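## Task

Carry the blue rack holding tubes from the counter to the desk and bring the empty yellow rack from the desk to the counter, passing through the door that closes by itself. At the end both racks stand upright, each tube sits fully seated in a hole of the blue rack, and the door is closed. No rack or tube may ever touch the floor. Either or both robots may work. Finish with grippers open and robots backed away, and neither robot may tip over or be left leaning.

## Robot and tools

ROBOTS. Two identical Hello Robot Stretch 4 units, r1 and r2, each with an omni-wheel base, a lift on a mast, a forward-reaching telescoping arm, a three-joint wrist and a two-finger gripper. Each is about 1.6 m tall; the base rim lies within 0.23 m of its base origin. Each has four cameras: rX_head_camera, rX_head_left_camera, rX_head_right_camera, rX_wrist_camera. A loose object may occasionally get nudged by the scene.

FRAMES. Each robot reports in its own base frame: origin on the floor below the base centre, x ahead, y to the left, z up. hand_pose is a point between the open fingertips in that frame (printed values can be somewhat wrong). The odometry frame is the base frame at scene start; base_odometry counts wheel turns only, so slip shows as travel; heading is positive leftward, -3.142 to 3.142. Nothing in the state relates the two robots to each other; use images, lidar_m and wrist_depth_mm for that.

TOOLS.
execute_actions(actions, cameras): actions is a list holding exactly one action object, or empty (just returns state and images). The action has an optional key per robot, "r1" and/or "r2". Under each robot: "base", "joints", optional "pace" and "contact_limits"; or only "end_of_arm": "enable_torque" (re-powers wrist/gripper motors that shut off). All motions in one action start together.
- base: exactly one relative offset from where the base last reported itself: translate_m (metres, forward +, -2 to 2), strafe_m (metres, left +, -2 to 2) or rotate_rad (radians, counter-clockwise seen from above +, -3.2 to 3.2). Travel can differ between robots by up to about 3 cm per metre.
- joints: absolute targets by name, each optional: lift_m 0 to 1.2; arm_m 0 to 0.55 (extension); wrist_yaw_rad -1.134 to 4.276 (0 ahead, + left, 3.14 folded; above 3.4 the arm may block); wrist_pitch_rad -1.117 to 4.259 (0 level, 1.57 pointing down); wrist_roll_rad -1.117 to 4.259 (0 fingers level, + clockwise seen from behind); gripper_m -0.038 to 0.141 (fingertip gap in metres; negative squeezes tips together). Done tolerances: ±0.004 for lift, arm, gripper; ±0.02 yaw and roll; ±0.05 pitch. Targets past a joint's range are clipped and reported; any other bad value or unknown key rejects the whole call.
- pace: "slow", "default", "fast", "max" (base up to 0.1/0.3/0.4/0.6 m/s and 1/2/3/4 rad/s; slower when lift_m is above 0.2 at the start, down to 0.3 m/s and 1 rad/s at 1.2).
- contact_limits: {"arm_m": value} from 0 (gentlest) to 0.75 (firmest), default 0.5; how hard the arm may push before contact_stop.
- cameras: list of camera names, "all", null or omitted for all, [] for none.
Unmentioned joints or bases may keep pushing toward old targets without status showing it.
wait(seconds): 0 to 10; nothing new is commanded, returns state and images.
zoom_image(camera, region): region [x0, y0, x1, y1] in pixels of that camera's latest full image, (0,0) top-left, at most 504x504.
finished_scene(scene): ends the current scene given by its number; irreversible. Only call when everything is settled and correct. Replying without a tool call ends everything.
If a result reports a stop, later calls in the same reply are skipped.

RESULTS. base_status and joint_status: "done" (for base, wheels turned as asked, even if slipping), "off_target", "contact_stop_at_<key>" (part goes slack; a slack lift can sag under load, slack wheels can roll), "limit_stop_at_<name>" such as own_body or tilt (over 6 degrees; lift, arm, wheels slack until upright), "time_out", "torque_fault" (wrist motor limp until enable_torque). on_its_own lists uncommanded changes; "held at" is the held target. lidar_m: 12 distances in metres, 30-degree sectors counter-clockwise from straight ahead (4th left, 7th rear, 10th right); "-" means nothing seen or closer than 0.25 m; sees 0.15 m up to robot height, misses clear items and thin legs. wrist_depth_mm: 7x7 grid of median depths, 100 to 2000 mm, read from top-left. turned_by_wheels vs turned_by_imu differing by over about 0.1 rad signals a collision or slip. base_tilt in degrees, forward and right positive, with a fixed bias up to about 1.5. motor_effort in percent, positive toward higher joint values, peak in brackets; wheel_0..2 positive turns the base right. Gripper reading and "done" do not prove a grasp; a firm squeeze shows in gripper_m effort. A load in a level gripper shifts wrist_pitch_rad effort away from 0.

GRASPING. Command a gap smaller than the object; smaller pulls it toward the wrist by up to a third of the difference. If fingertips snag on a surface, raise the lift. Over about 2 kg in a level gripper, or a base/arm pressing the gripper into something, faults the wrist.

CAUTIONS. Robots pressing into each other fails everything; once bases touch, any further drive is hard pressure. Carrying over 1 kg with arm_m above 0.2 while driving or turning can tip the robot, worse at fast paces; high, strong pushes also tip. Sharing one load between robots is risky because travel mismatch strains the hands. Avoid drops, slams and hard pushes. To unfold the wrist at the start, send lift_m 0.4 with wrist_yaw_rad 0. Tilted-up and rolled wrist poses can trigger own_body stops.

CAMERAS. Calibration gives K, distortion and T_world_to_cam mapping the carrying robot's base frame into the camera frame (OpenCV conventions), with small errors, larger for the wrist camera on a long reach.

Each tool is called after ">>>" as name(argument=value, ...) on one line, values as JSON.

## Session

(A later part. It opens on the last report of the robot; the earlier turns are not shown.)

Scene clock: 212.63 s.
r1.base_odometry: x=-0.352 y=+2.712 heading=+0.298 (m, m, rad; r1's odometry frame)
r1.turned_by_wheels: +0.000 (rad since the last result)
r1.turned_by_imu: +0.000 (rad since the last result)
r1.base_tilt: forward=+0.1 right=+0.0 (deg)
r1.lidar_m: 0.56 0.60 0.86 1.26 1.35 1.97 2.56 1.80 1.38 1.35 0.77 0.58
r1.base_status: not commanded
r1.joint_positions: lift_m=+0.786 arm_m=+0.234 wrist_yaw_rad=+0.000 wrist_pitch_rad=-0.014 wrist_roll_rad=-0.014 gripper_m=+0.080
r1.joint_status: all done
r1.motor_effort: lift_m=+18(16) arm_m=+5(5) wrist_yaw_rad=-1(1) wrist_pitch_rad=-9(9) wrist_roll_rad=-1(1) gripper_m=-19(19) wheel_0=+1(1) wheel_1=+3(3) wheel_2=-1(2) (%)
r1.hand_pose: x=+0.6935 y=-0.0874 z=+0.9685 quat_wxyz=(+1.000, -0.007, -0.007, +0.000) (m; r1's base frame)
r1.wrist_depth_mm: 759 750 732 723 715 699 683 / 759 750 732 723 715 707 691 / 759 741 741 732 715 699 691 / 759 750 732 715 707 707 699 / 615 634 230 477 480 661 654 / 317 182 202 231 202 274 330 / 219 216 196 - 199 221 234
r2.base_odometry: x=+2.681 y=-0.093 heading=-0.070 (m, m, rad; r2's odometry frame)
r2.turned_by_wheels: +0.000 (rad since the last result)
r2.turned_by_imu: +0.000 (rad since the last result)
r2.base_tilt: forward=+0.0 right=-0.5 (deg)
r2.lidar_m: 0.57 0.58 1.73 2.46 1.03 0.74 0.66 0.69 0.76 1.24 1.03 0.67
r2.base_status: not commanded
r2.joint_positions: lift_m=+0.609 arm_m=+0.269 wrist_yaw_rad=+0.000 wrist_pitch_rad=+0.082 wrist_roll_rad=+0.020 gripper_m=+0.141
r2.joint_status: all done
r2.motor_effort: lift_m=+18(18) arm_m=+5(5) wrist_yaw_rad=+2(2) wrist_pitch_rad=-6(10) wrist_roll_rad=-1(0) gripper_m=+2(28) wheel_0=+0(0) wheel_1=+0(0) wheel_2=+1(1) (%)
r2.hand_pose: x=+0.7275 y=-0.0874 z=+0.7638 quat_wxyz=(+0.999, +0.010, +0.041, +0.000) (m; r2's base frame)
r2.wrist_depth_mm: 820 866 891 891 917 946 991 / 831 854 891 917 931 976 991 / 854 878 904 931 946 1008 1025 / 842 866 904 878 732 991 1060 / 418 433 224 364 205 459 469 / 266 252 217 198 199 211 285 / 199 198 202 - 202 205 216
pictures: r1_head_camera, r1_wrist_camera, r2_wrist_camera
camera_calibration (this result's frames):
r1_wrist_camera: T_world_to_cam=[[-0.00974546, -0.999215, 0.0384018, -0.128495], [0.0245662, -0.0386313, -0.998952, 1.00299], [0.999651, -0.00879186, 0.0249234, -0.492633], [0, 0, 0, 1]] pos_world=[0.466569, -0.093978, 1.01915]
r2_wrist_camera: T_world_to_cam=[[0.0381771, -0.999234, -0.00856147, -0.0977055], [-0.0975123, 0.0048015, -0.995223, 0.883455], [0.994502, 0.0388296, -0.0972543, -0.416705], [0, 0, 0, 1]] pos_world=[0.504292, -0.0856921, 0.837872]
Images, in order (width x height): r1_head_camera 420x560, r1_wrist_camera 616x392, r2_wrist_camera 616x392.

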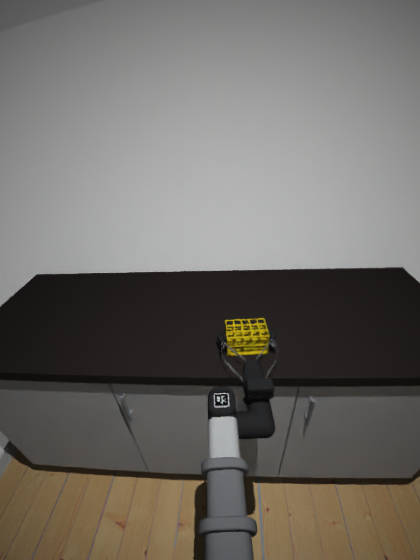

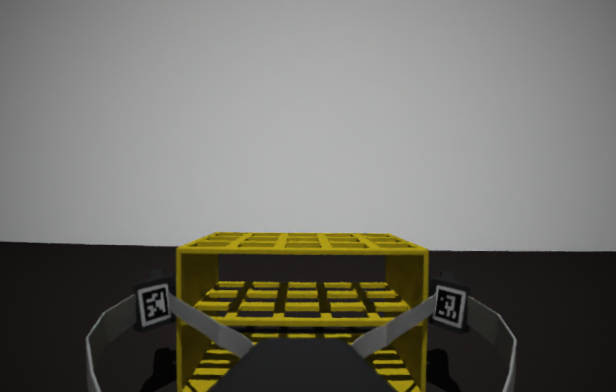

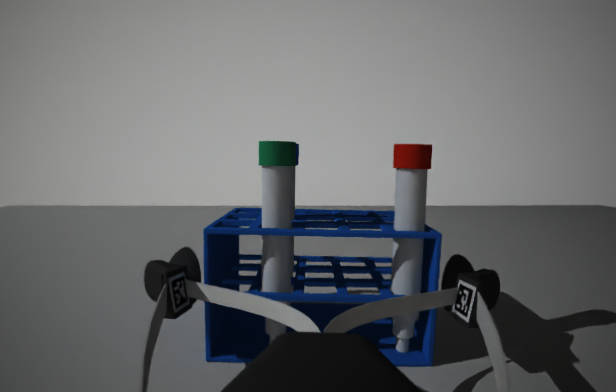

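>>> execute_actions(actions=[{"r1":{"joints":{"lift_m":0.7835},"pace":"slow"},"r2":{"joints":{"arm_m":0}}}], cameras=[])

>>> execute_actions(actions=[{"r1":{"joints":{"gripper_m":0.141}}}], cameras=[])

>>> execute_actions(actions=[{"r1":{"joints":{"arm_m":0}}}])

Scene clock: 216.93 s.
r1.base_odometry: x=-0.352 y=+2.712 heading=+0.298 (m, m, rad; r1's odometry frame)
r1.turned_by_wheels: +0.000 (rad since the last result)
r1.turned_by_imu: +0.000 (rad since the last result)
r1.base_tilt: forward=+0.1 right=+0.0 (deg)
r1.lidar_m: 0.53 0.60 0.87 1.26 1.35 1.95 2.56 1.80 1.38 1.34 0.77 0.60
r1.base_status: not commanded
r1.joint_positions: lift_m=+0.784 arm_m=+0.234 wrist_yaw_rad=+0.000 wrist_pitch_rad=-0.015 wrist_roll_rad=-0.014 gripper_m=+0.080
r1.joint_status: all done
r1.motor_effort: lift_m=+17(17) arm_m=+5(6) wrist_yaw_rad=-1(2) wrist_pitch_rad=-7(8) wrist_roll_rad=+0(1) gripper_m=-21(21) wheel_0=+1(1) wheel_1=+3(3) wheel_2=-2(1) (%)
r1.hand_pose: x=+0.6935 y=-0.0874 z=+0.9663 quat_wxyz=(+1.000, -0.007, -0.008, +0.000) (m; r1's base frame)
r1.wrist_depth_mm: 759 750 741 723 723 707 691 / 768 750 732 723 715 707 699 / 759 750 741 732 715 699 691 / 768 750 732 732 715 707 691 / 603 627 229 469 473 661 654 / 310 183 202 231 202 271 325 / 215 213 196 - 198 217 229
r2.base_odometry: x=+2.681 y=-0.093 heading=-0.070 (m, m, rad; r2's odometry frame)
r2.turned_by_wheels: +0.000 (rad since the last result)
r2.turned_by_imu: +0.001 (rad since the last result)
r2.base_tilt: forward=+0.1 right=-0.6 (deg)
r2.lidar_m: 0.57 0.56 1.73 2.47 1.04 0.74 0.67 0.67 0.76 1.23 1.04 0.64
r2.base_status: not commanded
r2.joint_positions: lift_m=+0.609 arm_m=+0.001 wrist_yaw_rad=+0.000 wrist_pitch_rad=+0.082 wrist_roll_rad=+0.020 gripper_m=+0.141
r2.joint_status: all done
r2.motor_effort: lift_m=+18(18) arm_m=-5(6) wrist_yaw_rad=+2(1) wrist_pitch_rad=-7(7) wrist_roll_rad=-1(0) gripper_m=+1(1) wheel_0=+0(0) wheel_1=+0(0) wheel_2=+0(1) (%)
r2.hand_pose: x=+0.4596 y=-0.0875 z=+0.7637 quat_wxyz=(+0.999, +0.010, +0.041, +0.000) (m; r2's base frame)
r2.wrist_depth_mm: 1060 1098 1118 1160 1205 1229 1255 / 1060 1098 1160 1182 1229 1229 1281 / 1078 1118 1118 1182 1255 1281 1281 / 1098 1042 1078 891 1182 1281 1281 / 427 439 445 459 469 473 477 / 691 1182 1229 397 1281 211 1366 / 1160 1182 1229 - 1336 1366 1366
pictures: none
No camera images: the call's "cameras" was empty. Leave "cameras" out to get every camera's image.

Scene clock: 218.57 s.
r1.base_odometry: x=-0.352 y=+2.712 heading=+0.298 (m, m, rad; r1's odometry frame)
r1.turned_by_wheels: +0.000 (rad since the last result)
r1.turned_by_imu: +0.000 (rad since the last result)
r1.base_tilt: forward=+0.1 right=+0.0 (deg)
r1.lidar_m: 0.56 0.59 0.86 1.26 1.35 1.95 2.56 1.81 1.37 1.35 0.76 0.58
r1.base_status: not commanded
r1.joint_positions: lift_m=+0.784 arm_m=+0.234 wrist_yaw_rad=+0.000 wrist_pitch_rad=-0.015 wrist_roll_rad=-0.014 gripper_m=+0.141
r1.joint_status: all done
r1.motor_effort: lift_m=+17(17) arm_m=+5(6) wrist_yaw_rad=-1(2) wrist_pitch_rad=-7(7) wrist_roll_rad=+0(1) gripper_m=+1(21) wheel_0=+1(1) wheel_1=+3(3) wheel_2=-1(1) (%)
r1.hand_pose: x=+0.6935 y=-0.0874 z=+0.9663 quat_wxyz=(+1.000, -0.007, -0.008, +0.000) (m; r1's base frame)
r1.wrist_depth_mm: 759 750 741 723 715 707 691 / 759 741 741 723 723 707 699 / 759 750 732 723 707 699 699 / 759 750 741 723 715 715 691 / 603 627 459 549 469 661 654 / 310 265 220 223 224 273 324 / 214 214 211 - 213 216 229
r2.base_odometry: x=+2.681 y=-0.093 heading=-0.070 (m, m, rad; r2's odometry frame)
r2.turned_by_wheels: +0.000 (rad since the last result)
r2.turned_by_imu: +0.000 (rad since the last result)
r2.base_tilt: forward=+0.1 right=-0.6 (deg)
r2.lidar_m: 0.55 0.59 1.72 2.45 1.04 0.72 0.64 0.69 0.75 1.23 1.04 0.66
r2.base_status: not commanded
r2.joint_positions: lift_m=+0.609 arm_m=+0.001 wrist_yaw_rad=+0.000 wrist_pitch_rad=+0.082 wrist_roll_rad=+0.020 gripper_m=+0.141
r2.joint_status: not commanded
r2.motor_effort: lift_m=+18(18) arm_m=-5(5) wrist_yaw_rad=+2(2) wrist_pitch_rad=-7(7) wrist_roll_rad=+0(0) gripper_m=+2(2) wheel_0=+0(0) wheel_1=+0(0) wheel_2=+1(1) (%)
r2.hand_pose: x=+0.4596 y=-0.0875 z=+0.7637 quat_wxyz=(+0.999, +0.010, +0.041, +0.000) (m; r2's base frame)
r2.wrist_depth_mm: 1060 1078 1138 1160 1182 1229 1281 / 1098 1118 1160 1160 1229 1281 1281 / 1098 1138 1160 1182 1229 1281 1281 / 1098 1060 1098 904 1205 1255 1281 / 427 436 449 455 466 469 480 / 683 1160 1205 399 1308 212 1397 / 1160 1182 1205 - 1308 1366 1336
pictures: none
No camera images: the call's "cameras" was empty. Leave "cameras" out to get every camera's image.

Scene clock: 220.37 s.
r1.base_odometry: x=-0.352 y=+2.712 heading=+0.298 (m, m, rad; r1's odometry frame)
r1.turned_by_wheels: +0.000 (rad since the last result)
r1.turned_by_imu: +0.000 (rad since the last result)
r1.base_tilt: forward=+0.1 right=+0.0 (deg)
r1.lidar_m: 0.55 0.60 0.85 1.26 1.36 1.99 2.57 1.81 1.37 1.35 0.77 0.57
r1.base_status: not commanded
r1.joint_positions: lift_m=+0.784 arm_m=+0.001 wrist_yaw_rad=+0.000 wrist_pitch_rad=-0.015 wrist_roll_rad=-0.014 gripper_m=+0.141
r1.joint_status: all done
r1.motor_effort: lift_m=+17(17) arm_m=-5(5) wrist_yaw_rad=-1(2) wrist_pitch_rad=-6(6) wrist_roll_rad=+0(1) gripper_m=+0(0) wheel_0=+1(1) wheel_1=+3(3) wheel_2=-1(2) (%)
r1.hand_pose: x=+0.4603 y=-0.0875 z=+0.9663 quat_wxyz=(+1.000, -0.007, -0.008, +0.000) (m; r1's base frame)
r1.wrist_depth_mm: 1008 991 976 960 931 931 904 / 1008 976 960 960 946 931 904 / 1025 991 976 960 931 917 904 / 1008 976 976 960 946 917 917 / 615 640 647 554 668 676 668 / 343 336 336 332 325 322 329 / 366 359 353 - 345 324 329
r2.base_odometry: x=+2.681 y=-0.093 heading=-0.070 (m, m, rad; r2's odometry frame)
r2.turned_by_wheels: +0.000 (rad since the last result)
r2.turned_by_imu: +0.000 (rad since the last result)
r2.base_tilt: forward=+0.1 right=-0.5 (deg)
r2.lidar_m: 0.58 0.59 1.76 2.46 1.02 0.73 0.67 0.66 0.74 1.24 1.02 0.64
r2.base_status: not commanded
r2.joint_positions: lift_m=+0.609 arm_m=+0.001 wrist_yaw_rad=+0.000 wrist_pitch_rad=+0.082 wrist_roll_rad=+0.020 gripper_m=+0.141
r2.joint_status: not commanded
r2.motor_effort: lift_m=+18(18) arm_m=-5(5) wrist_yaw_rad=+3(3) wrist_pitch_rad=-6(7) wrist_roll_rad=+0(1) gripper_m=+1(1) wheel_0=+0(0) wheel_1=+0(0) wheel_2=+0(0) (%)
r2.hand_pose: x=+0.4596 y=-0.0875 z=+0.7637 quat_wxyz=(+0.999, +0.010, +0.041, +0.000) (m; r2's base frame)
r2.wrist_depth_mm: 1078 1078 1118 1160 1182 1255 1308 / 1078 1098 1138 1182 1205 1255 1281 / 1098 1118 1160 1182 1229 1281 1281 / 1098 1042 1098 891 1205 1281 1281 / 427 436 449 455 469 473 477 / 691 1160 1205 397 1281 211 1336 / 1138 1182 1229 - 1308 1366 1366
pictures: r1_head_camera, r1_head_left_camera, r1_head_right_camera, r1_wrist_camera, r2_head_camera, r2_head_left_camera, r2_head_right_camera, r2_wrist_camera
camera_calibration (this result's frames):
r1_wrist_camera: T_world_to_cam=[[-0.0100167, -0.999212, 0.0383939, -0.130618], [0.0253454, -0.0386372, -0.998932, 1.00611], [0.999629, -0.00903293, 0.0257125, -0.260268], [0, 0, 0, 1]] pos_world=[0.233362, -0.0939928, 1.01674]
r2_wrist_camera: T_world_to_cam=[[0.0378525, -0.999247, -0.00856943, -0.0874168], [-0.0977188, 0.00483305, -0.995202, 0.857354], [0.994494, 0.0385083, -0.0974623, -0.150142], [0, 0, 0, 1]] pos_world=[0.236404, -0.0857128, 0.837859]
Images, in order (width x height): r1_head_camera 420x560, r1_head_left_camera 420x672, r1_head_right_camera 420x672, r1_wrist_camera 616x392, r2_head_camera 420x560, r2_head_left_camera 420x672, r2_head_right_camera 420x672, r2_wrist_camera 616x392.

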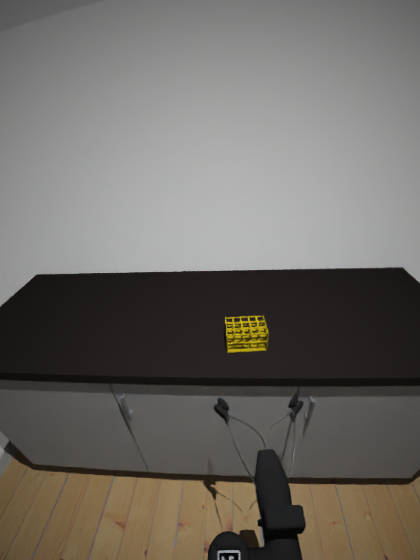

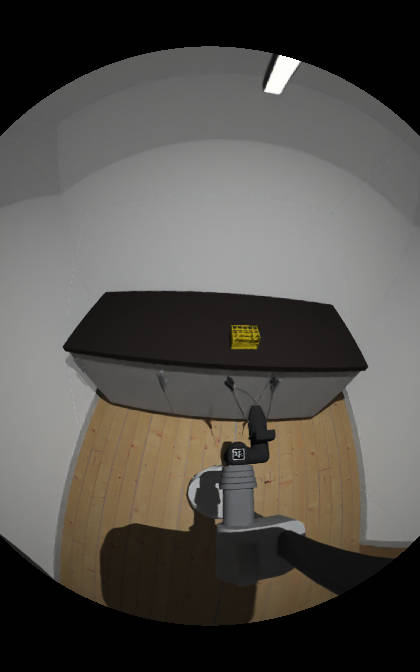

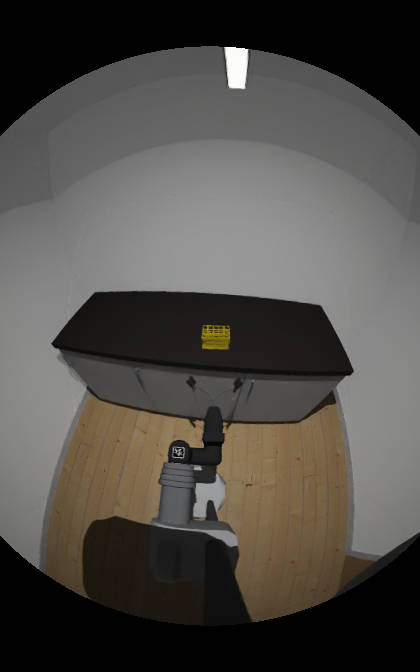

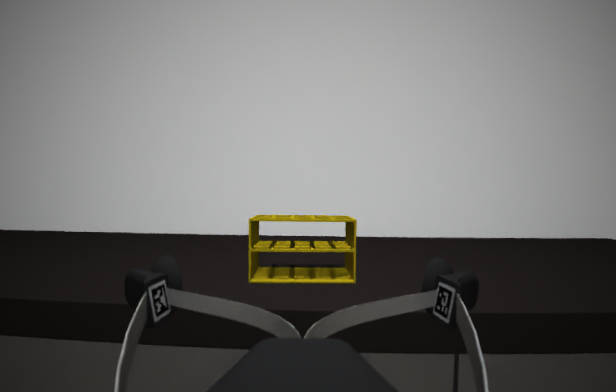

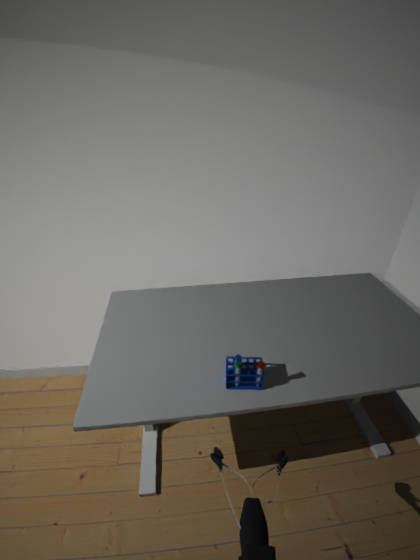

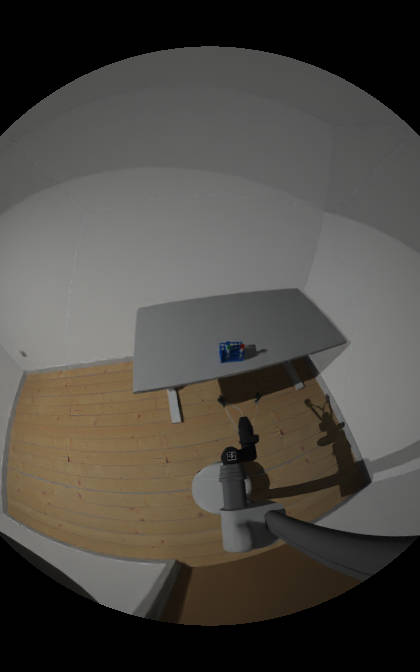

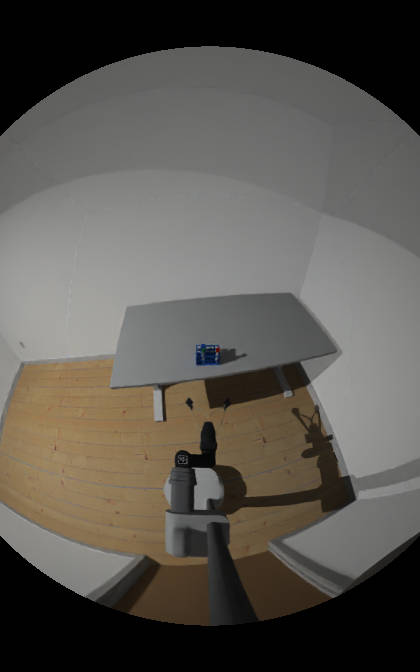

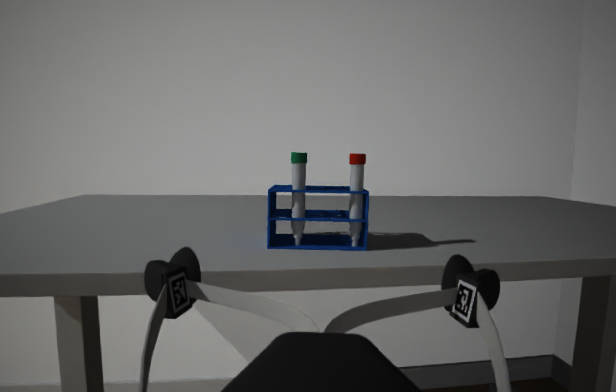

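Door looks shut, tubes seated.

>>> finished_scene(scene=1)

The scene is finished: the task was done.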